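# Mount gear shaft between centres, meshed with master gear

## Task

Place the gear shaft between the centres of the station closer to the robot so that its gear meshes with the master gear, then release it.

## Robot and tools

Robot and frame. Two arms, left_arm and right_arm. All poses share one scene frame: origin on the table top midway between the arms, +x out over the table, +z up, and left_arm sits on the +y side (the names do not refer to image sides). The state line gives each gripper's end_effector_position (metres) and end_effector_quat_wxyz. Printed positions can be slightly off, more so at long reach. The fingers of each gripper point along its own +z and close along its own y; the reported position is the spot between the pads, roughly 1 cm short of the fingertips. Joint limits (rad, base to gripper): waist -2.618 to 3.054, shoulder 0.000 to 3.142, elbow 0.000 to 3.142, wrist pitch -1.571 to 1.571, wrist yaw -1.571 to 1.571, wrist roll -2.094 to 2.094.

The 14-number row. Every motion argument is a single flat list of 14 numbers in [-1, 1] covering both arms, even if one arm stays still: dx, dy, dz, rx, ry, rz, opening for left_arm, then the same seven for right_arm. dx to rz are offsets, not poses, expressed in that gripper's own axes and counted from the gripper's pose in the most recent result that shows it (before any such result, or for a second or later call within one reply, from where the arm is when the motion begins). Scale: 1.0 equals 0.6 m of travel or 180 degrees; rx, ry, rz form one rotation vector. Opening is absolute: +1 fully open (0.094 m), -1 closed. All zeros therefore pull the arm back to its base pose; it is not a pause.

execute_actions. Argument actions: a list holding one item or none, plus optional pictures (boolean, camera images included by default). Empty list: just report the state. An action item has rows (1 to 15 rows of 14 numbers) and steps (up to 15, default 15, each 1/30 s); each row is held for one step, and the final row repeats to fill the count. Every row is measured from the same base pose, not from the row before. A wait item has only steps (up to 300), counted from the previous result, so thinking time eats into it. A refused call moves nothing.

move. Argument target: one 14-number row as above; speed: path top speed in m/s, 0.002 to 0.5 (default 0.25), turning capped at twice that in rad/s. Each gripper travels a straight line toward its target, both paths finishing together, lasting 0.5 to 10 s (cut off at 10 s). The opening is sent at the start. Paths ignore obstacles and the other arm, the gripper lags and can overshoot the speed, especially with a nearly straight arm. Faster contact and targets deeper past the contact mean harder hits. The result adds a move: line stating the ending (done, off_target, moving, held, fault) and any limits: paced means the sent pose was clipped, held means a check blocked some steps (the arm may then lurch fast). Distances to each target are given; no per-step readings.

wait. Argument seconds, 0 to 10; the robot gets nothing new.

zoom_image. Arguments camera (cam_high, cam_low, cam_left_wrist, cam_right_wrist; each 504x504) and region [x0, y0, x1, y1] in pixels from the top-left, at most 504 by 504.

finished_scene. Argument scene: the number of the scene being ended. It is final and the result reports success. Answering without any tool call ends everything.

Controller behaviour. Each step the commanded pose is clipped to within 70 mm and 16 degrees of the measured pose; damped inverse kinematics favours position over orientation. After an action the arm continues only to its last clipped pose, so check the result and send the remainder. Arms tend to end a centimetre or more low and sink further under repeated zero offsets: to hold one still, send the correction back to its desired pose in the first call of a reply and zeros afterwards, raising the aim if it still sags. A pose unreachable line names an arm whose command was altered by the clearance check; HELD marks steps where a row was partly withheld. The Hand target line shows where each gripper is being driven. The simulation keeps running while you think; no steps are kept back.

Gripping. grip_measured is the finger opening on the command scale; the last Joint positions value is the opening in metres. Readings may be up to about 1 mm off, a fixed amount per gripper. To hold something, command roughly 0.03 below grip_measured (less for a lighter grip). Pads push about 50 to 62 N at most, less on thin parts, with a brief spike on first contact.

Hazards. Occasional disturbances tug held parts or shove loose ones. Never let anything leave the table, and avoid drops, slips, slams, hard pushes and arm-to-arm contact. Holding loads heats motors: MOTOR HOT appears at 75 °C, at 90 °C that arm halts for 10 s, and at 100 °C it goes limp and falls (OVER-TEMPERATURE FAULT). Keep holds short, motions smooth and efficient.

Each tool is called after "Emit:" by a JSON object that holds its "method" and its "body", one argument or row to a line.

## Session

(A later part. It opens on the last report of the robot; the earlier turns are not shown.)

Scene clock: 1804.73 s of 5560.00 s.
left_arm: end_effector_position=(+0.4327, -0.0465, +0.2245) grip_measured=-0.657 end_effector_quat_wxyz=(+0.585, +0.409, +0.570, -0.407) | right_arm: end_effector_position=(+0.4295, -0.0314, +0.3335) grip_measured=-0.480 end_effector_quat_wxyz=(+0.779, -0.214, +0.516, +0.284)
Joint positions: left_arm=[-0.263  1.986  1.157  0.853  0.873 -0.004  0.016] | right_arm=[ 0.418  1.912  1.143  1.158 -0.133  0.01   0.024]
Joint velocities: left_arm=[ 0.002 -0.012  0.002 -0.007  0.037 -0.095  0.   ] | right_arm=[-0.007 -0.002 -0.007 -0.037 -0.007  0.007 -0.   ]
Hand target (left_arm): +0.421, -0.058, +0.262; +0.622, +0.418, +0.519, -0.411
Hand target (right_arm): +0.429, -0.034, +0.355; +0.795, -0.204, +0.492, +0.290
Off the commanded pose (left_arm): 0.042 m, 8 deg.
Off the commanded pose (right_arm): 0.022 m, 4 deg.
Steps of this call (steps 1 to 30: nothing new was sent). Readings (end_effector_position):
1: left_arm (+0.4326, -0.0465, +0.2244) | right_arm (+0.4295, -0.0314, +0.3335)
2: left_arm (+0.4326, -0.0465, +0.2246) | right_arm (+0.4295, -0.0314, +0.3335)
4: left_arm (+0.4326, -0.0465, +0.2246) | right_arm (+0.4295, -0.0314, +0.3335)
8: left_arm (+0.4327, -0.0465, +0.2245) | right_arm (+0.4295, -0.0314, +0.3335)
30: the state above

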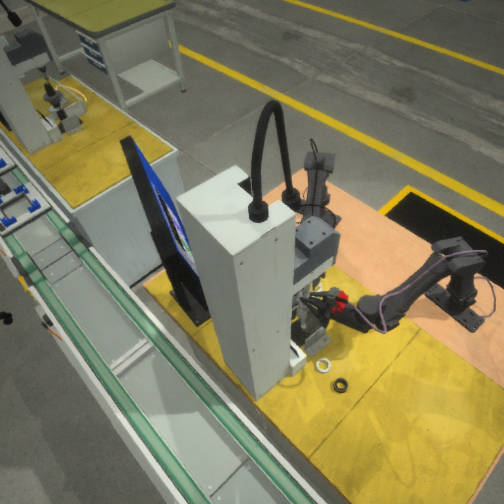

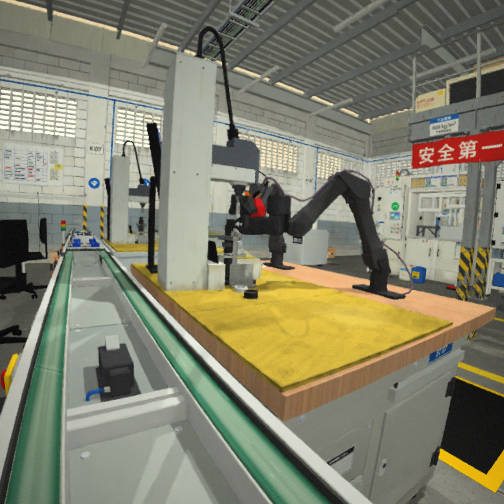

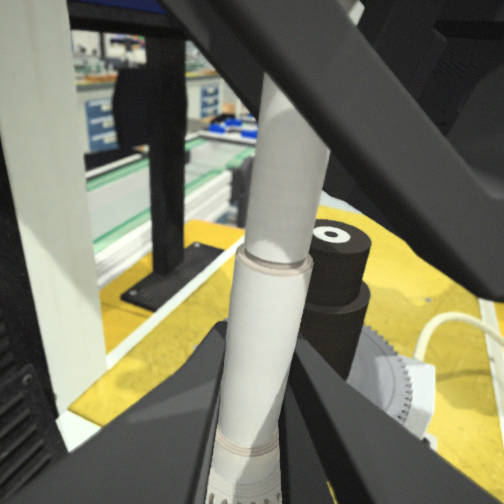

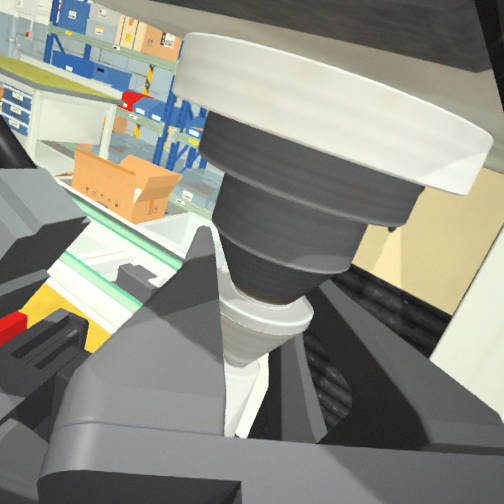

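Emit:
{"method": "execute_actions", "body": {
  "actions": [
    {"rows": [
[-0.0641,-0.0205,0.0152,0.0073,-0.0319,0.0242,-0.69,-0.033,-0.003,0.012,0,-0.019,0,-0.505],
[-0.0636,-0.0205,0.0152,0.0073,-0.0314,0.0234,-0.69,-0.032,-0.003,0.011,0,-0.018,0,-0.505],
[-0.0632,-0.0205,0.0152,0.0072,-0.0308,0.0227,-0.69,-0.030,-0.003,0.010,0,-0.017,0,-0.505],
[-0.0628,-0.0205,0.0152,0.0072,-0.0302,0.0220,-0.69,-0.028,-0.003,0.010,0,-0.016,0,-0.505],
[-0.0623,-0.0205,0.0152,0.0072,-0.0297,0.0213,-0.69,-0.027,-0.003,0.009,0,-0.015,0,-0.505],
[-0.0619,-0.0205,0.0152,0.0072,-0.0291,0.0205,-0.69,-0.025,-0.003,0.009,0,-0.014,0,-0.505],
[-0.0615,-0.0205,0.0152,0.0072,-0.0285,0.0198,-0.69,-0.023,-0.003,0.008,0,-0.013,0,-0.505],
[-0.0610,-0.0205,0.0152,0.0071,-0.0280,0.0191,-0.69,-0.022,-0.002,0.008,0,-0.013,0,-0.505],
[-0.0606,-0.0205,0.0152,0.0071,-0.0274,0.0184,-0.69,-0.020,-0.002,0.007,0,-0.012,0,-0.505],
[-0.0602,-0.0205,0.0152,0.0071,-0.0268,0.0176,-0.69,-0.018,-0.002,0.007,0,-0.011,0,-0.505],
[-0.0597,-0.0205,0.0152,0.0071,-0.0263,0.0169,-0.69,-0.017,-0.002,0.006,0,-0.010,0,-0.505],
[-0.0593,-0.0205,0.0152,0.0071,-0.0257,0.0162,-0.69,-0.015,-0.002,0.006,0,-0.009,0,-0.505],
[-0.0589,-0.0205,0.0152,0.0070,-0.0251,0.0155,-0.69,-0.013,-0.002,0.005,0,-0.008,0,-0.505],
[-0.0584,-0.0205,0.0152,0.0070,-0.0246,0.0147,-0.69,-0.012,-0.002,0.005,0,-0.007,0,-0.505],
[-0.0580,-0.0205,0.0152,0.0070,-0.0240,0.0140,-0.69,-0.010,-0.002,0.004,0,-0.006,0,-0.505]
], "steps": 15}
  ],
  "pictures": false
}}

Emit:
{"method": "wait", "body": {
  "seconds": 1
}}

Emit:
{"method": "zoom_image", "body": {
  "camera": "cam_high",
  "region": [285, 290, 335, 340]
}}

Emit:
{"method": "zoom_image", "body": {
  "camera": "cam_low",
  "region": [215, 222, 255, 272]
}}

Scene clock: 1832.07 s of 5560.00 s.
left_arm: end_effector_position=(+0.4322, -0.0474, +0.2221) grip_measured=-0.657 end_effector_quat_wxyz=(+0.580, +0.408, +0.575, -0.409) | right_arm: end_effector_position=(+0.4296, -0.0314, +0.3301) grip_measured=-0.480 end_effector_quat_wxyz=(+0.777, -0.215, +0.519, +0.284)
Joint positions: left_arm=[-0.265  1.986  1.157  0.84   0.873 -0.006  0.016] | right_arm=[ 0.418  1.913  1.136  1.157 -0.134  0.01   0.024]
Joint velocities: left_arm=[-0.007  0.002 -0.017 -0.11   0.037  0.007 -0.001] | right_arm=[ 0.002 -0.007 -0.027 -0.022  0.051 -0.037  0.001]
Hand target (left_arm): +0.421, -0.058, +0.259; +0.609, +0.413, +0.534, -0.416
Hand target (right_arm): +0.430, -0.032, +0.340; +0.784, -0.212, +0.509, +0.286
Off the commanded pose (left_arm): 0.040 m, 6 deg.
Off the commanded pose (right_arm): 0.010 m, 2 deg.
Steps of this call (steps 1 to 90: nothing new was sent; then 23.83 s passed at rest; steps 91 to 105: all 15 steps of this action). Readings (end_effector_position):
91: left_arm (+0.4327, -0.0465, +0.2245) | right_arm (+0.4296, -0.0312, +0.3331)
92: left_arm (+0.4327, -0.0465, +0.2245) | right_arm (+0.4296, -0.0312, +0.3332)
94: left_arm (+0.4327, -0.0465, +0.2245) | right_arm (+0.4296, -0.0312, +0.3332)
98: left_arm (+0.4326, -0.0467, +0.2244) | right_arm (+0.4296, -0.0314, +0.3327)
105: the state above

Scene clock: 1833.07 s of 5560.00 s.
left_arm: end_effector_position=(+0.4312, -0.0472, +0.2185) grip_measured=-0.657 end_effector_quat_wxyz=(+0.575, +0.406, +0.579, -0.411) | right_arm: end_effector_position=(+0.4297, -0.0313, +0.3270) grip_measured=-0.480 end_effector_quat_wxyz=(+0.775, -0.216, +0.523, +0.283)
Joint positions: left_arm=[-0.265  1.986  1.151  0.833  0.874 -0.007  0.016] | right_arm=[ 0.418  1.913  1.131  1.154 -0.134  0.01   0.024]
Joint velocities: left_arm=[-0.012  0.007 -0.017  0.022  0.007 -0.022 -0.001] | right_arm=[ 0.002 -0.012  0.012 -0.007 -0.037  0.007 -0.   ]
Hand target (left_arm): +0.421, -0.058, +0.258; +0.609, +0.413, +0.534, -0.416
Hand target (right_arm): +0.430, -0.032, +0.340; +0.784, -0.212, +0.509, +0.286
Off the commanded pose (left_arm): 0.043 m, 7 deg.
Off the commanded pose (right_arm): 0.013 m, 2 deg.
Steps of this call (steps 1 to 30: nothing new was sent). Readings (end_effector_position):
1: left_arm (+0.4321, -0.0474, +0.2217) | right_arm (+0.4296, -0.0314, +0.3297)
2: left_arm (+0.4318, -0.0474, +0.2210) | right_arm (+0.4296, -0.0314, +0.3293)
4: left_arm (+0.4315, -0.0473, +0.2200) | right_arm (+0.4296, -0.0314, +0.3282)
8: left_arm (+0.4312, -0.0472, +0.2186) | right_arm (+0.4297, -0.0313, +0.3270)
30: the state above

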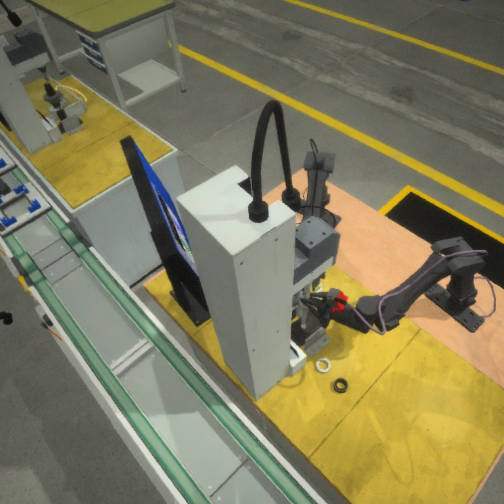

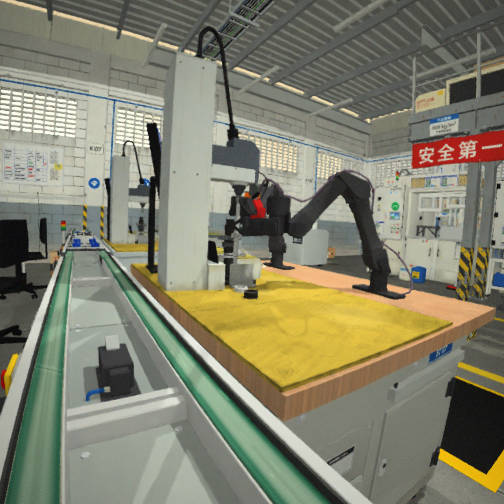

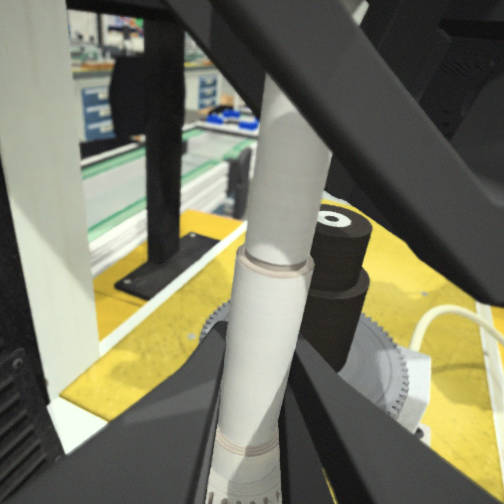

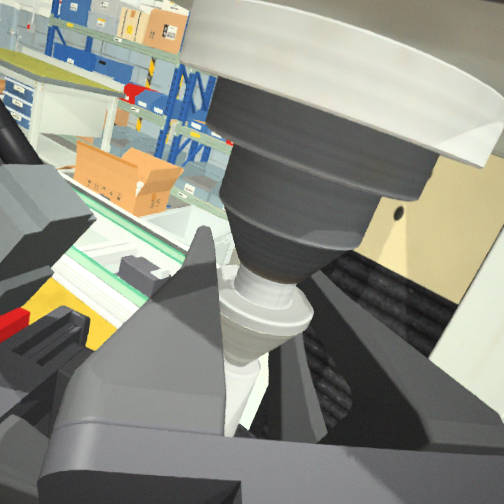

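Region (285, 290, 335, 340) of cam_high's 504x504 image, scaled by 10.080, with more detail than that image has.

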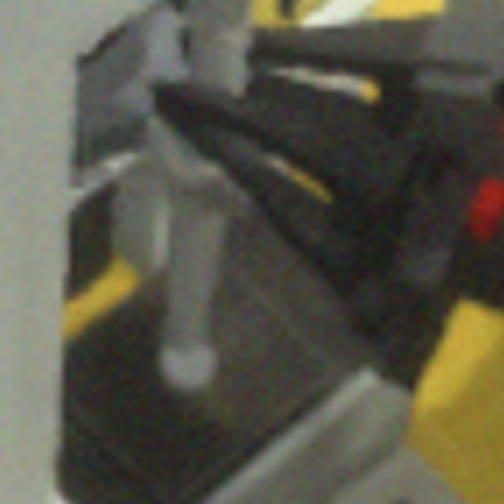

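Region (215, 222, 255, 272) of cam_low's 504x504 image, scaled by 10.080, with more detail than that image has; it fills the left 403 columns of this view, and the rest is white.

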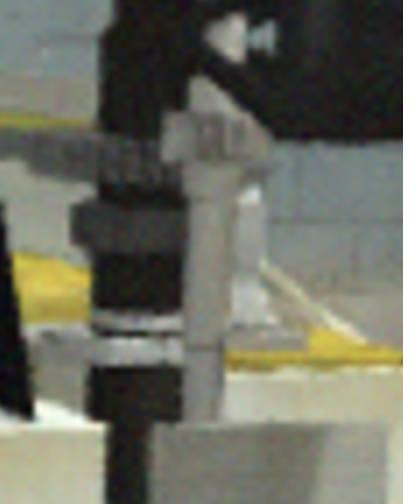

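Emit:
{"method": "execute_actions", "body": {
  "actions": [
    {"rows": [
[-0.0669,-0.0191,0.0141,0.007,-0.0291,0.0217,-0.69,-0.019,-0.002,0.008,0,-0.010,0,-0.505],
[-0.0661,-0.0189,0.0141,0.007,-0.0293,0.0218,-0.69,-0.018,-0.002,0.007,0,-0.010,0,-0.505],
[-0.0652,-0.0188,0.0141,0.007,-0.0294,0.0220,-0.69,-0.017,-0.002,0.007,0,-0.009,0,-0.505],
[-0.0644,-0.0186,0.0141,0.007,-0.0295,0.0222,-0.69,-0.016,-0.002,0.006,0,-0.009,0,-0.505],
[-0.0635,-0.0185,0.0141,0.007,-0.0297,0.0223,-0.69,-0.015,-0.002,0.006,0,-0.009,0,-0.505],
[-0.0627,-0.0183,0.0141,0.007,-0.0298,0.0225,-0.69,-0.014,-0.002,0.006,0,-0.008,0,-0.505],
[-0.0618,-0.0182,0.0141,0.007,-0.0299,0.0227,-0.69,-0.013,-0.002,0.005,0,-0.008,0,-0.505],
[-0.0610,-0.0180,0.0141,0.007,-0.0301,0.0228,-0.69,-0.012,-0.001,0.005,0,-0.008,0,-0.505],
[-0.0601,-0.0179,0.0141,0.007,-0.0302,0.0230,-0.69,-0.011,-0.001,0.004,0,-0.008,0,-0.505],
[-0.0593,-0.0177,0.0141,0.007,-0.0303,0.0232,-0.69,-0.010,-0.001,0.004,0,-0.007,0,-0.505],
[-0.0584,-0.0176,0.0141,0.007,-0.0305,0.0233,-0.69,-0.009,-0.001,0.004,0,-0.007,0,-0.505],
[-0.0576,-0.0174,0.0141,0.007,-0.0306,0.0235,-0.69,-0.008,-0.001,0.003,0,-0.007,0,-0.505],
[-0.0567,-0.0173,0.0141,0.007,-0.0307,0.0237,-0.69,-0.007,-0.001,0.003,0,-0.006,0,-0.505],
[-0.0559,-0.0171,0.0141,0.007,-0.0309,0.0238,-0.69,-0.006,-0.001,0.002,0,-0.006,0,-0.505],
[-0.0550,-0.0170,0.0141,0.007,-0.0310,0.0240,-0.69,-0.005,-0.001,0.002,0,-0.006,0,-0.505]
], "steps": 15}
  ],
  "pictures": false
}}

Emit:
{"method": "wait", "body": {
  "seconds": 1
}}

Emit:
{"method": "zoom_image", "body": {
  "camera": "cam_high",
  "region": [285, 290, 335, 340]
}}

Emit:
{"method": "zoom_image", "body": {
  "camera": "cam_low",
  "region": [215, 222, 255, 272]
}}

Scene clock: 1850.33 s of 5560.00 s.
left_arm: end_effector_position=(+0.4303, -0.0470, +0.2131) grip_measured=-0.657 end_effector_quat_wxyz=(+0.571, +0.406, +0.582, -0.412) | right_arm: end_effector_position=(+0.4299, -0.0312, +0.3206) grip_measured=-0.480 end_effector_quat_wxyz=(+0.771, -0.218, +0.528, +0.282)
Joint positions: left_arm=[-0.265  1.991  1.142  0.837  0.876 -0.008  0.016] | right_arm=[ 0.418  1.916  1.121  1.153 -0.134  0.009  0.024]
Joint velocities: left_arm=[ 0.002  0.076 -0.042  0.022  0.007 -0.007  0.001] | right_arm=[-0.012  0.007 -0.051 -0.022 -0.007  0.081 -0.001]
Hand target (left_arm): +0.422, -0.057, +0.251; +0.611, +0.415, +0.531, -0.415
Hand target (right_arm): +0.430, -0.032, +0.330; +0.779, -0.214, +0.516, +0.285
Off the commanded pose (left_arm): 0.041 m, 8 deg.
Off the commanded pose (right_arm): 0.010 m, 2 deg.
Steps of this call (steps 1 to 90: nothing new was sent; then 13.77 s passed at rest; steps 91 to 105: all 15 steps of this action). Readings (end_effector_position):
91: left_arm (+0.4312, -0.0472, +0.2185) | right_arm (+0.4297, -0.0313, +0.3269)
92: left_arm (+0.4312, -0.0472, +0.2185) | right_arm (+0.4297, -0.0313, +0.3269)
94: left_arm (+0.4312, -0.0472, +0.2185) | right_arm (+0.4297, -0.0313, +0.3269)
98: left_arm (+0.4312, -0.0472, +0.2185) | right_arm (+0.4297, -0.0313, +0.3269)
105: the state above

Scene clock: 1851.33 s of 5560.00 s.
left_arm: end_effector_position=(+0.4300, -0.0471, +0.2103) grip_measured=-0.657 end_effector_quat_wxyz=(+0.570, +0.406, +0.583, -0.413) | right_arm: end_effector_position=(+0.4299, -0.0312, +0.3176) grip_measured=-0.480 end_effector_quat_wxyz=(+0.769, -0.219, +0.531, +0.281)
Joint positions: left_arm=[-0.265  1.996  1.139  0.842  0.878 -0.008  0.016] | right_arm=[ 0.418  1.918  1.116  1.153 -0.134  0.009  0.024]
Joint velocities: left_arm=[-0.007 -0.012 -0.002  0.007 -0.051 -0.007  0.001] | right_arm=[-0.002 -0.002 -0.007  0.051 -0.037 -0.037  0.001]
Hand target (left_arm): +0.422, -0.057, +0.251; +0.611, +0.415, +0.531, -0.415
Hand target (right_arm): +0.430, -0.032, +0.330; +0.779, -0.214, +0.516, +0.285
Off the commanded pose (left_arm): 0.043 m, 8 deg.
Off the commanded pose (right_arm): 0.013 m, 2 deg.
Steps of this call (steps 1 to 30: nothing new was sent). Readings (end_effector_position):
1: left_arm (+0.4301, -0.0471, +0.2120) | right_arm (+0.4299, -0.0312, +0.3194)
2: left_arm (+0.4301, -0.0471, +0.2112) | right_arm (+0.4299, -0.0312, +0.3185)
4: left_arm (+0.4300, -0.0471, +0.2102) | right_arm (+0.4299, -0.0312, +0.3176)
8: left_arm (+0.4300, -0.0471, +0.2103) | right_arm (+0.4299, -0.0312, +0.3176)
30: the state above

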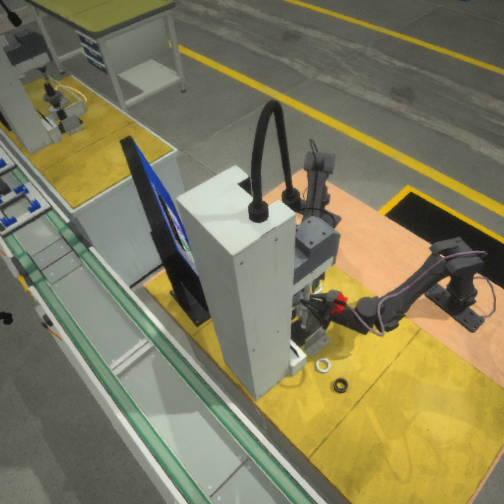

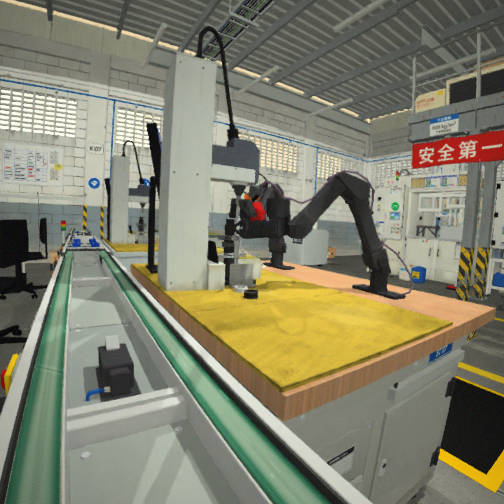

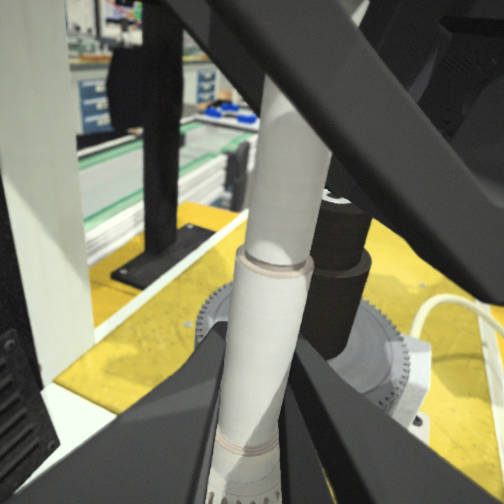

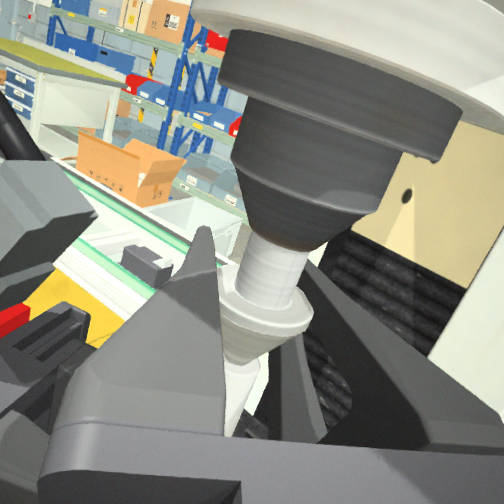

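Region (285, 290, 335, 340) of cam_high's 504x504 image, scaled by 10.080, with more detail than that image has.

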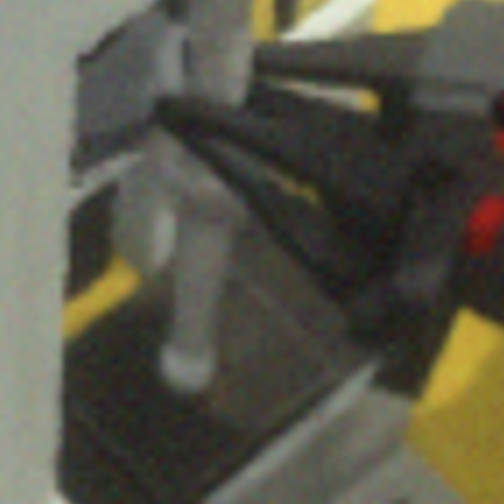

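Region (215, 222, 255, 272) of cam_low's 504x504 image, scaled by 10.080, with more detail than that image has; it fills the left 403 columns of this view, and the rest is white.

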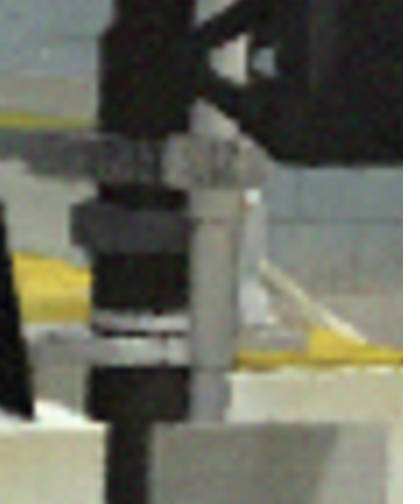

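Emit:
{"method": "execute_actions", "body": {
  "actions": [
    {"rows": [
[-0.0684,-0.0157,0.0144,0.007,-0.0343,0.0275,-0.69,-0.022,-0.001,0.008,0,-0.012,0,-0.505],
[-0.0681,-0.0155,0.0145,0.007,-0.0345,0.0279,-0.69,-0.022,-0.001,0.008,0,-0.012,0,-0.505],
[-0.0678,-0.0153,0.0145,0.007,-0.0348,0.0283,-0.69,-0.022,-0.001,0.008,0,-0.012,0,-0.505],
[-0.0674,-0.0151,0.0146,0.007,-0.0351,0.0287,-0.69,-0.022,-0.001,0.008,0,-0.012,0,-0.505],
[-0.0671,-0.0149,0.0146,0.007,-0.0353,0.0291,-0.69,-0.022,-0.001,0.008,0,-0.012,0,-0.505],
[-0.0668,-0.0147,0.0146,0.007,-0.0356,0.0295,-0.69,-0.022,-0.001,0.008,0,-0.012,0,-0.505],
[-0.0665,-0.0145,0.0147,0.007,-0.0359,0.0299,-0.69,-0.022,-0.001,0.008,0,-0.012,0,-0.505],
[-0.0662,-0.0144,0.0147,0.007,-0.0361,0.0302,-0.69,-0.022,-0.001,0.008,0,-0.012,0,-0.505],
[-0.0659,-0.0142,0.0148,0.007,-0.0364,0.0306,-0.69,-0.022,-0.001,0.008,0,-0.012,0,-0.505],
[-0.0656,-0.0140,0.0148,0.007,-0.0367,0.0310,-0.69,-0.022,-0.001,0.008,0,-0.012,0,-0.505],
[-0.0653,-0.0138,0.0148,0.007,-0.0369,0.0314,-0.69,-0.022,-0.001,0.008,0,-0.012,0,-0.505],
[-0.0649,-0.0136,0.0149,0.007,-0.0372,0.0318,-0.69,-0.022,-0.001,0.008,0,-0.012,0,-0.505],
[-0.0646,-0.0134,0.0149,0.007,-0.0375,0.0322,-0.69,-0.022,-0.001,0.008,0,-0.012,0,-0.505],
[-0.0643,-0.0132,0.0150,0.007,-0.0377,0.0326,-0.69,-0.022,-0.001,0.008,0,-0.012,0,-0.505],
[-0.0640,-0.0130,0.0150,0.007,-0.0380,0.0330,-0.69,-0.022,-0.001,0.008,0,-0.012,0,-0.505]
], "steps": 15}
  ],
  "pictures": false
}}

Emit:
{"method": "wait", "body": {
  "seconds": 1
}}

Emit:
{"method": "zoom_image", "body": {
  "camera": "cam_high",
  "region": [285, 290, 335, 340]
}}

Emit:
{"method": "zoom_image", "body": {
  "camera": "cam_low",
  "region": [215, 222, 255, 272]
}}

Scene clock: 1875.83 s of 5560.00 s.
left_arm: end_effector_position=(+0.4303, -0.0479, +0.2100) grip_measured=-0.657 end_effector_quat_wxyz=(+0.574, +0.407, +0.576, -0.415) | right_arm: end_effector_position=(+0.4299, -0.0312, +0.3176) grip_measured=-0.480 end_effector_quat_wxyz=(+0.769, -0.219, +0.531, +0.281)
Joint positions: left_arm=[-0.265  2.01   1.139  0.877  0.883 -0.016  0.016] | right_arm=[ 0.418  1.918  1.116  1.153 -0.134  0.009  0.024]
Joint velocities: left_arm=[-0.007 -0.007  0.002  0.037 -0.022 -0.037 -0.   ] | right_arm=[ 0.007  0.002 -0.017  0.037  0.037 -0.007 -0.001]
Hand target (left_arm): +0.423, -0.057, +0.248; +0.617, +0.418, +0.523, -0.414
Hand target (right_arm): +0.430, -0.032, +0.331; +0.779, -0.213, +0.516, +0.285
Off the commanded pose (left_arm): 0.040 m, 8 deg.
Off the commanded pose (right_arm): 0.014 m, 2 deg.
Steps of this call (steps 1 to 90: nothing new was sent; then 21.00 s passed at rest; steps 91 to 105: all 15 steps of this action). Readings (end_effector_position):
91: left_arm (+0.4300, -0.0472, +0.2104) | right_arm (+0.4299, -0.0312, +0.3176)
92: left_arm (+0.4300, -0.0472, +0.2105) | right_arm (+0.4299, -0.0312, +0.3176)
94: left_arm (+0.4300, -0.0473, +0.2101) | right_arm (+0.4299, -0.0312, +0.3176)
98: left_arm (+0.4305, -0.0474, +0.2100) | right_arm (+0.4299, -0.0312, +0.3176)
105: the state above

Scene clock: 1876.83 s of 5560.00 s.
left_arm: end_effector_position=(+0.4302, -0.0480, +0.2102) grip_measured=-0.657 end_effector_quat_wxyz=(+0.575, +0.407, +0.575, -0.416) | right_arm: end_effector_position=(+0.4299, -0.0312, +0.3176) grip_measured=-0.480 end_effector_quat_wxyz=(+0.769, -0.219, +0.531, +0.281)
Joint positions: left_arm=[-0.265  2.011  1.139  0.882  0.884 -0.018  0.016] | right_arm=[ 0.418  1.918  1.116  1.153 -0.134  0.009  0.024]
Joint velocities: left_arm=[-0.002  0.012  0.007 -0.022  0.007 -0.007  0.   ] | right_arm=[ 0.012 -0.002  0.017 -0.022 -0.007  0.037 -0.001]
Hand target (left_arm): +0.423, -0.057, +0.248; +0.617, +0.418, +0.523, -0.413
Hand target (right_arm): +0.430, -0.032, +0.331; +0.779, -0.213, +0.516, +0.285
Off the commanded pose (left_arm): 0.040 m, 8 deg.
Off the commanded pose (right_arm): 0.014 m, 2 deg.
Steps of this call (steps 1 to 30: nothing new was sent). Readings (end_effector_position):
1: left_arm (+0.4302, -0.0479, +0.2101) | right_arm (+0.4299, -0.0312, +0.3176)
2: left_arm (+0.4302, -0.0480, +0.2100) | right_arm (+0.4299, -0.0312, +0.3176)
4: left_arm (+0.4302, -0.0480, +0.2100) | right_arm (+0.4299, -0.0312, +0.3176)
8: left_arm (+0.4302, -0.0480, +0.2102) | right_arm (+0.4299, -0.0312, +0.3176)
30: the state above

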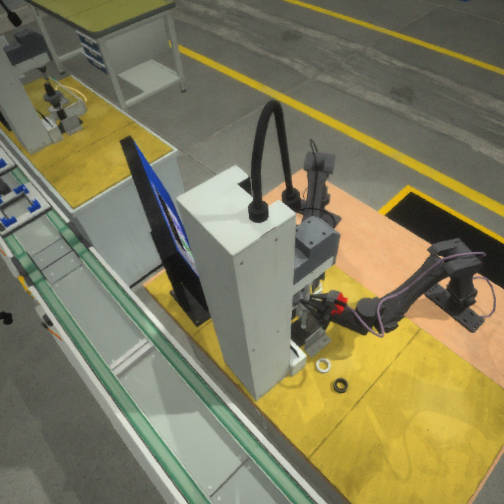

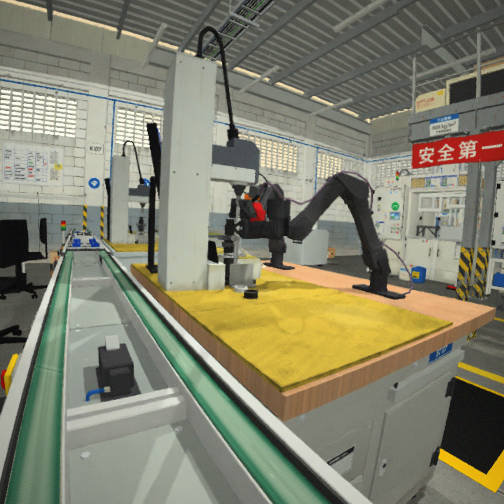

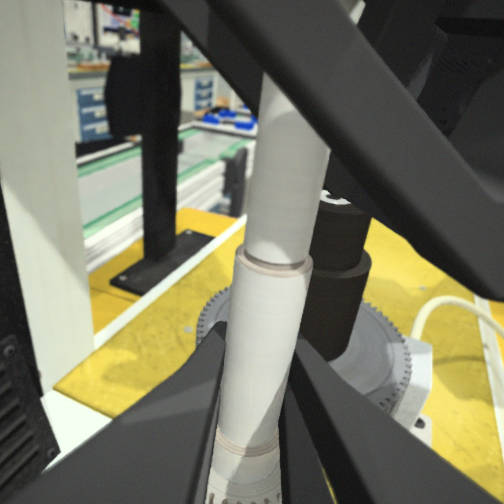

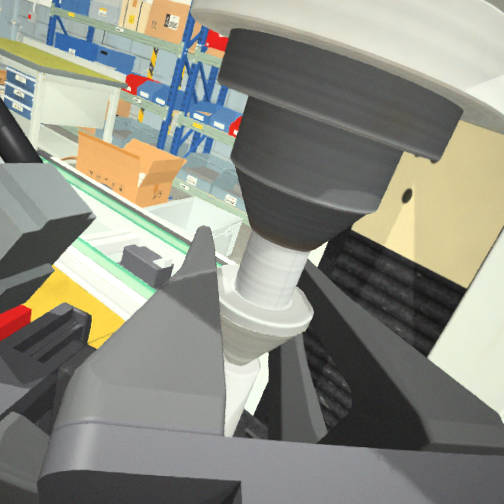

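Region (285, 290, 335, 340) of cam_high's 504x504 image, scaled by 10.080, with more detail than that image has.

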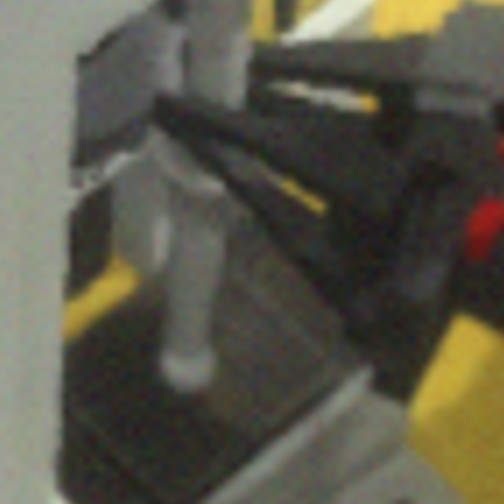

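Region (215, 222, 255, 272) of cam_low's 504x504 image, scaled by 10.080, with more detail than that image has; it fills the left 403 columns of this view, and the rest is white.

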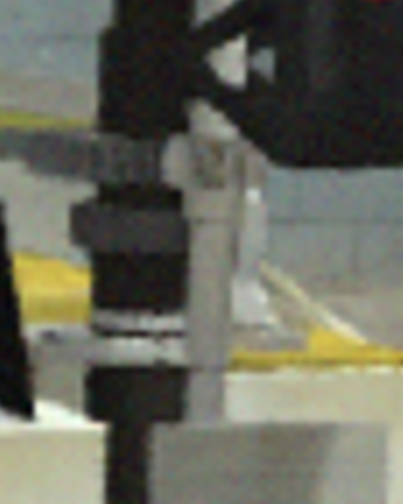

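Emit:
{"method": "execute_actions", "body": {
  "actions": [
    {"rows": [
[-0.0635,-0.0130,0.0135,0.007,-0.0325,0.0300,-0.69,-0.021,-0.001,0.008,0,-0.012,0,-0.505],
[-0.0630,-0.0130,0.0133,0.007,-0.0323,0.0298,-0.69,-0.020,-0.001,0.007,0,-0.011,0,-0.505],
[-0.0625,-0.0130,0.0131,0.007,-0.0321,0.0296,-0.69,-0.019,-0.001,0.007,0,-0.011,0,-0.505],
[-0.0620,-0.0130,0.0129,0.007,-0.0319,0.0294,-0.69,-0.018,-0.001,0.007,0,-0.010,0,-0.505],
[-0.0615,-0.0130,0.0127,0.007,-0.0317,0.0292,-0.69,-0.017,-0.001,0.006,0,-0.010,0,-0.505],
[-0.0610,-0.0130,0.0125,0.007,-0.0315,0.0290,-0.69,-0.016,-0.001,0.006,0,-0.009,0,-0.505],
[-0.0605,-0.0130,0.0123,0.007,-0.0313,0.0288,-0.69,-0.015,-0.001,0.006,0,-0.009,0,-0.505],
[-0.0600,-0.0130,0.0121,0.007,-0.0311,0.0286,-0.69,-0.014,-0.001,0.005,0,-0.008,0,-0.505],
[-0.0595,-0.0130,0.0119,0.007,-0.0309,0.0284,-0.69,-0.013,-0.001,0.005,0,-0.008,0,-0.505],
[-0.0590,-0.0130,0.0117,0.007,-0.0307,0.0282,-0.69,-0.012,-0.001,0.005,0,-0.007,0,-0.505],
[-0.0585,-0.0130,0.0115,0.007,-0.0305,0.0280,-0.69,-0.011,-0.001,0.004,0,-0.007,0,-0.505],
[-0.0580,-0.0130,0.0113,0.007,-0.0303,0.0278,-0.69,-0.010,-0.001,0.004,0,-0.006,0,-0.505],
[-0.0575,-0.0130,0.0111,0.007,-0.0301,0.0276,-0.69,-0.009,-0.001,0.004,0,-0.006,0,-0.505],
[-0.0570,-0.0130,0.0110,0.007,-0.0300,0.0275,-0.69,-0.008,-0.001,0.003,0,-0.006,0,-0.505],
[-0.0570,-0.0130,0.0110,0.007,-0.0300,0.0275,-0.69,-0.007,-0.001,0.003,0,-0.005,0,-0.505]
], "steps": 15}
  ],
  "pictures": false
}}

Emit:
{"method": "wait", "body": {
  "seconds": 1
}}

Emit:
{"method": "zoom_image", "body": {
  "camera": "cam_high",
  "region": [285, 290, 335, 340]
}}

Emit:
{"method": "zoom_image", "body": {
  "camera": "cam_low",
  "region": [215, 222, 255, 272]
}}

Scene clock: 1898.87 s of 5560.00 s.
left_arm: end_effector_position=(+0.4300, -0.0481, +0.2102) grip_measured=-0.657 end_effector_quat_wxyz=(+0.574, +0.407, +0.575, -0.416) | right_arm: end_effector_position=(+0.4299, -0.0312, +0.3171) grip_measured=-0.480 end_effector_quat_wxyz=(+0.769, -0.219, +0.531, +0.281)
Joint positions: left_arm=[-0.265  2.011  1.139  0.882  0.885 -0.019  0.016] | right_arm=[ 0.418  1.918  1.115  1.153 -0.134  0.008  0.024]
Joint velocities: left_arm=[-0.002  0.017  0.027  0.066 -0.037 -0.051 -0.001] | right_arm=[ 0.002  0.012 -0.017 -0.051  0.066 -0.007  0.   ]
Hand target (left_arm): +0.423, -0.056, +0.244; +0.612, +0.420, +0.526, -0.416
Hand target (right_arm): +0.430, -0.031, +0.322; +0.773, -0.216, +0.525, +0.283
Off the commanded pose (left_arm): 0.036 m, 7 deg.
Off the commanded pose (right_arm): 0.005 m, 1 deg.
Steps of this call (steps 1 to 90: nothing new was sent; then 18.53 s passed at rest; steps 91 to 105: all 15 steps of this action). Readings (end_effector_position):
91: left_arm (+0.4301, -0.0480, +0.2102) | right_arm (+0.4299, -0.0312, +0.3176)
92: left_arm (+0.4301, -0.0480, +0.2102) | right_arm (+0.4299, -0.0312, +0.3176)
94: left_arm (+0.4301, -0.0480, +0.2102) | right_arm (+0.4299, -0.0312, +0.3176)
98: left_arm (+0.4301, -0.0480, +0.2102) | right_arm (+0.4299, -0.0312, +0.3176)
105: the state above

Scene clock: 1899.87 s of 5560.00 s.
left_arm: end_effector_position=(+0.4300, -0.0481, +0.2102) grip_measured=-0.657 end_effector_quat_wxyz=(+0.574, +0.407, +0.575, -0.416) | right_arm: end_effector_position=(+0.4299, -0.0312, +0.3171) grip_measured=-0.480 end_effector_quat_wxyz=(+0.769, -0.219, +0.531, +0.281)
Joint positions: left_arm=[-0.265  2.011  1.139  0.882  0.885 -0.019  0.016] | right_arm=[ 0.418  1.918  1.115  1.153 -0.134  0.008  0.024]
Joint velocities: left_arm=[ 0.002  0.002 -0.002  0.022 -0.007 -0.022 -0.   ] | right_arm=[-0.012 -0.012 -0.017 -0.095 -0.037  0.007 -0.001]
Hand target (left_arm): +0.423, -0.056, +0.244; +0.612, +0.420, +0.526, -0.416
Hand target (right_arm): +0.430, -0.031, +0.322; +0.773, -0.216, +0.525, +0.283
Off the commanded pose (left_arm): 0.036 m, 7 deg.
Off the commanded pose (right_arm): 0.005 m, 1 deg.
Steps of this call (steps 1 to 30: nothing new was sent). Readings (end_effector_position):
1: left_arm (+0.4300, -0.0481, +0.2102) | right_arm (+0.4299, -0.0312, +0.3171)
2: left_arm (+0.4300, -0.0481, +0.2102) | right_arm (+0.4299, -0.0312, +0.3171)
4: left_arm (+0.4300, -0.0481, +0.2102) | right_arm (+0.4299, -0.0312, +0.3171)
8: left_arm (+0.4300, -0.0481, +0.2102) | right_arm (+0.4299, -0.0312, +0.3171)
30: the state above

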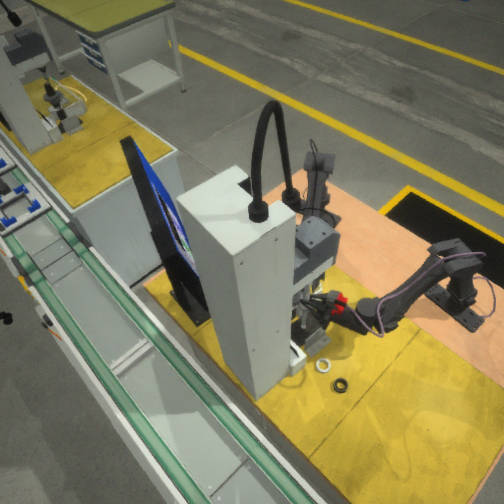

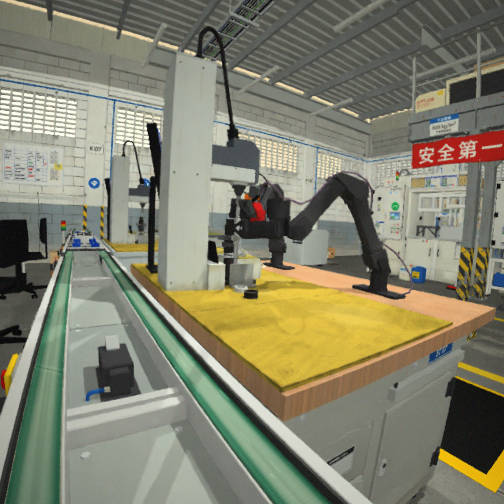

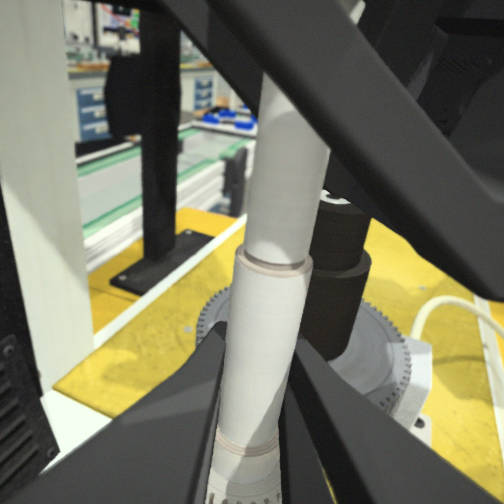

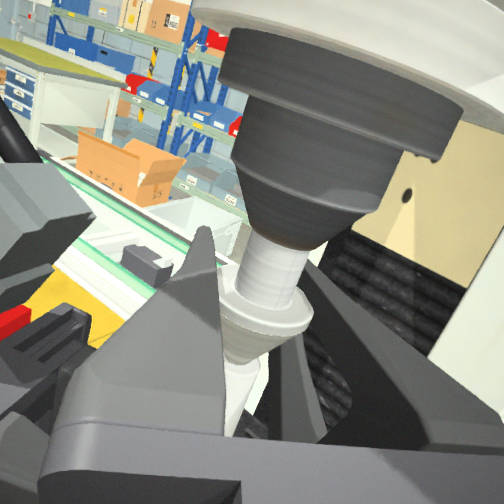

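Region (285, 290, 335, 340) of cam_high's 504x504 image, scaled by 10.080, with more detail than that image has.

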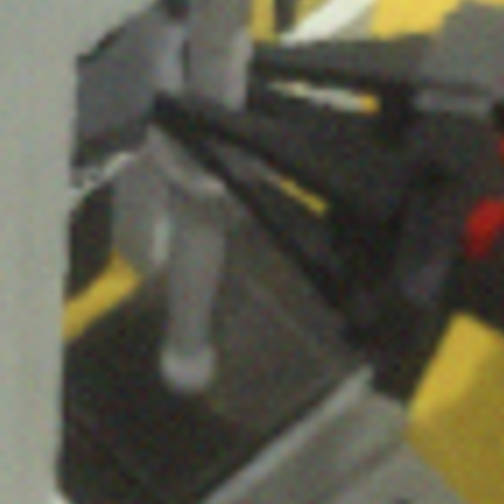

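Region (215, 222, 255, 272) of cam_low's 504x504 image, scaled by 10.080, with more detail than that image has; it fills the left 403 columns of this view, and the rest is white.

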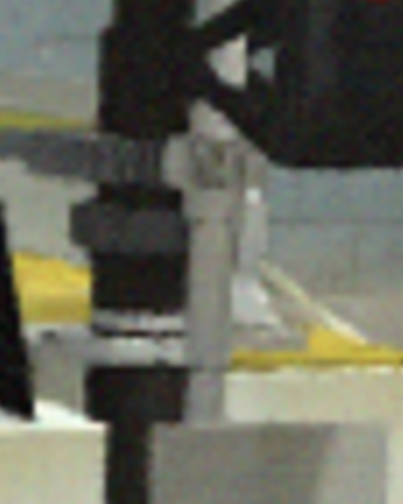

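Emit:
{"method": "execute_actions", "body": {
  "actions": [
    {"rows": [
[-0.0560,-0.0125,0.0105,0.007,-0.0295,0.0270,-0.69,-0.009,-0.001,0.003,0,-0.006,0,-0.49],
[-0.0550,-0.0120,0.0100,0.007,-0.0290,0.0265,-0.69,-0.010,-0.001,0.004,0,-0.006,0,-0.48],
[-0.0540,-0.0115,0.0095,0.006,-0.0285,0.0260,-0.69,-0.011,-0.001,0.004,0,-0.007,0,-0.47],
[-0.0530,-0.0110,0.0090,0.006,-0.0280,0.0255,-0.69,-0.012,-0.001,0.004,0,-0.007,0,-0.46],
[-0.0520,-0.0105,0.0085,0.006,-0.0275,0.0250,-0.69,-0.013,-0.001,0.005,0,-0.008,0,-0.44],
[-0.0510,-0.0100,0.0080,0.006,-0.0270,0.0245,-0.69,-0.014,-0.001,0.005,0,-0.008,0,-0.42],
[-0.0500,-0.0095,0.0075,0.005,-0.0265,0.0240,-0.69,-0.015,-0.001,0.005,0,-0.008,0,-0.40],
[-0.0490,-0.0090,0.0070,0.005,-0.0260,0.0235,-0.69,-0.015,-0.001,0.005,0,-0.008,0,-0.37],
[-0.0480,-0.0085,0.0065,0.005,-0.0255,0.0230,-0.69,-0.015,-0.001,0.005,0,-0.008,0,-0.34],
[-0.0470,-0.0080,0.0060,0.005,-0.0250,0.0225,-0.69,-0.015,-0.001,0.005,0,-0.008,0,-0.31],
[-0.0460,-0.0080,0.0060,0.005,-0.0245,0.0220,-0.69,-0.015,-0.001,0.005,0,-0.008,0,-0.28],
[-0.0450,-0.0080,0.0060,0.005,-0.0240,0.0215,-0.69,-0.015,-0.001,0.005,0,-0.008,0,-0.25],
[-0.0450,-0.0080,0.0060,0.005,-0.0240,0.0215,-0.69,-0.015,-0.001,0.005,0,-0.008,0,-0.22]
], "steps": 15}
  ],
  "pictures": false
}}

Emit:
{"method": "wait", "body": {
  "seconds": 1
}}

Emit:
{"method": "zoom_image", "body": {
  "camera": "cam_high",
  "region": [285, 290, 335, 340]
}}

Emit:
{"method": "zoom_image", "body": {
  "camera": "cam_low",
  "region": [215, 222, 255, 272]
}}

Scene clock: 1928.40 s of 5560.00 s.
left_arm: end_effector_position=(+0.4298, -0.0475, +0.2072) grip_measured=-0.657 end_effector_quat_wxyz=(+0.572, +0.407, +0.577, -0.417) | right_arm: end_effector_position=(+0.4298, -0.0313, +0.3176) grip_measured=-0.222 end_effector_quat_wxyz=(+0.769, -0.219, +0.530, +0.281)
Joint positions: left_arm=[-0.264  2.015  1.135  0.886  0.888 -0.02   0.016] | right_arm=[ 0.418  1.918  1.115  1.155 -0.134  0.008  0.037]
Joint velocities: left_arm=[-0.002 -0.012 -0.022 -0.007  0.022 -0.037  0.   ] | right_arm=[ 0.007 -0.002 -0.007  0.051 -0.051  0.081  0.002]
Hand target (left_arm): +0.425, -0.052, +0.237; +0.605, +0.416, +0.537, -0.416
Hand target (right_arm): +0.430, -0.032, +0.327; +0.776, -0.215, +0.521, +0.284
Off the commanded pose (left_arm): 0.031 m, 6 deg.
Off the commanded pose (right_arm): 0.009 m, 1 deg.
Steps of this call (steps 1 to 90: nothing new was sent; then 25.03 s passed at rest; steps 91 to 105: all 15 steps of this action). Readings (end_effector_position):
91: left_arm (+0.4300, -0.0481, +0.2102) | right_arm (+0.4299, -0.0312, +0.3171)
92: left_arm (+0.4301, -0.0480, +0.2099) | right_arm (+0.4299, -0.0312, +0.3171)
94: left_arm (+0.4301, -0.0479, +0.2096) | right_arm (+0.4299, -0.0312, +0.3171)
98: left_arm (+0.4298, -0.0475, +0.2072) | right_arm (+0.4299, -0.0312, +0.3171)
105: the state above

Scene clock: 1929.40 s of 5560.00 s.
left_arm: end_effector_position=(+0.4298, -0.0475, +0.2072) grip_measured=-0.657 end_effector_quat_wxyz=(+0.572, +0.407, +0.577, -0.417) | right_arm: end_effector_position=(+0.4298, -0.0313, +0.3176) grip_measured=-0.221 end_effector_quat_wxyz=(+0.769, -0.219, +0.530, +0.281)
Joint positions: left_arm=[-0.264  2.015  1.135  0.886  0.888 -0.02   0.016] | right_arm=[ 0.418  1.918  1.115  1.155 -0.134  0.008  0.037]
Joint velocities: left_arm=[ 0.002 -0.002  0.022  0.037  0.051 -0.007  0.001] | right_arm=[-0.002  0.012  0.007  0.037 -0.037 -0.095 -0.001]
Hand target (left_arm): +0.425, -0.052, +0.237; +0.605, +0.416, +0.537, -0.416
Hand target (right_arm): +0.430, -0.032, +0.327; +0.776, -0.215, +0.521, +0.284
Off the commanded pose (left_arm): 0.031 m, 6 deg.
Off the commanded pose (right_arm): 0.009 m, 1 deg.
Steps of this call (steps 1 to 30: nothing new was sent). Readings (end_effector_position):
1: left_arm (+0.4298, -0.0475, +0.2072) | right_arm (+0.4298, -0.0313, +0.3176)
2: left_arm (+0.4298, -0.0475, +0.2072) | right_arm (+0.4298, -0.0313, +0.3176)
4: left_arm (+0.4298, -0.0475, +0.2072) | right_arm (+0.4298, -0.0313, +0.3176)
8: left_arm (+0.4298, -0.0475, +0.2072) | right_arm (+0.4298, -0.0313, +0.3176)
30: the state above

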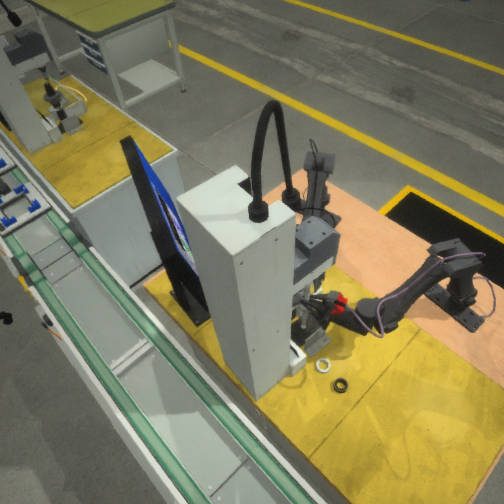

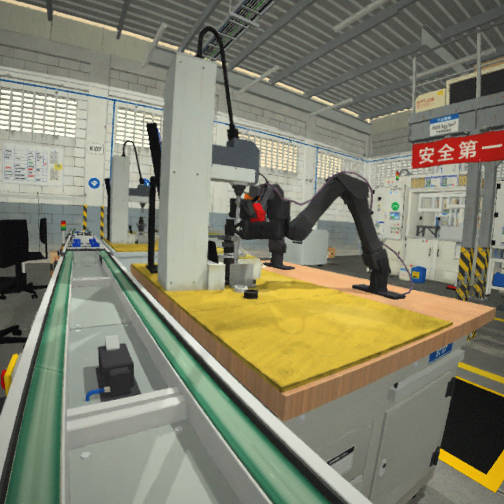

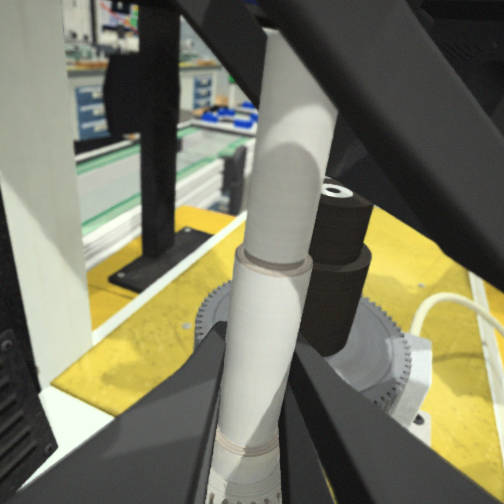

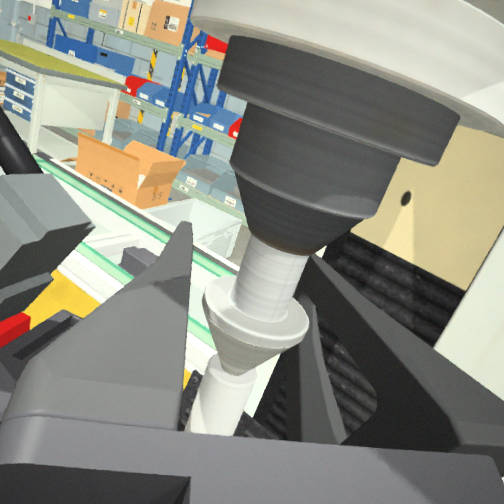

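Region (285, 290, 335, 340) of cam_high's 504x504 image, scaled by 10.080, with more detail than that image has.

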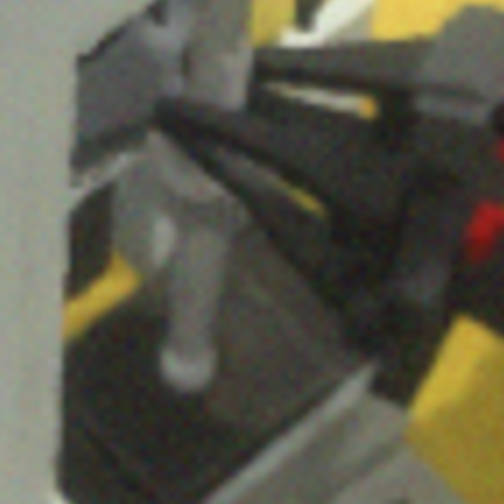

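Region (215, 222, 255, 272) of cam_low's 504x504 image, scaled by 10.080, with more detail than that image has; it fills the left 403 columns of this view, and the rest is white.

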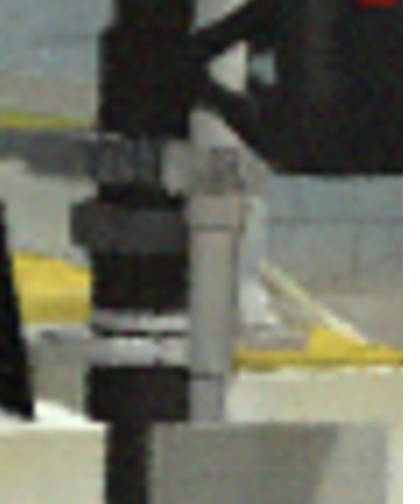

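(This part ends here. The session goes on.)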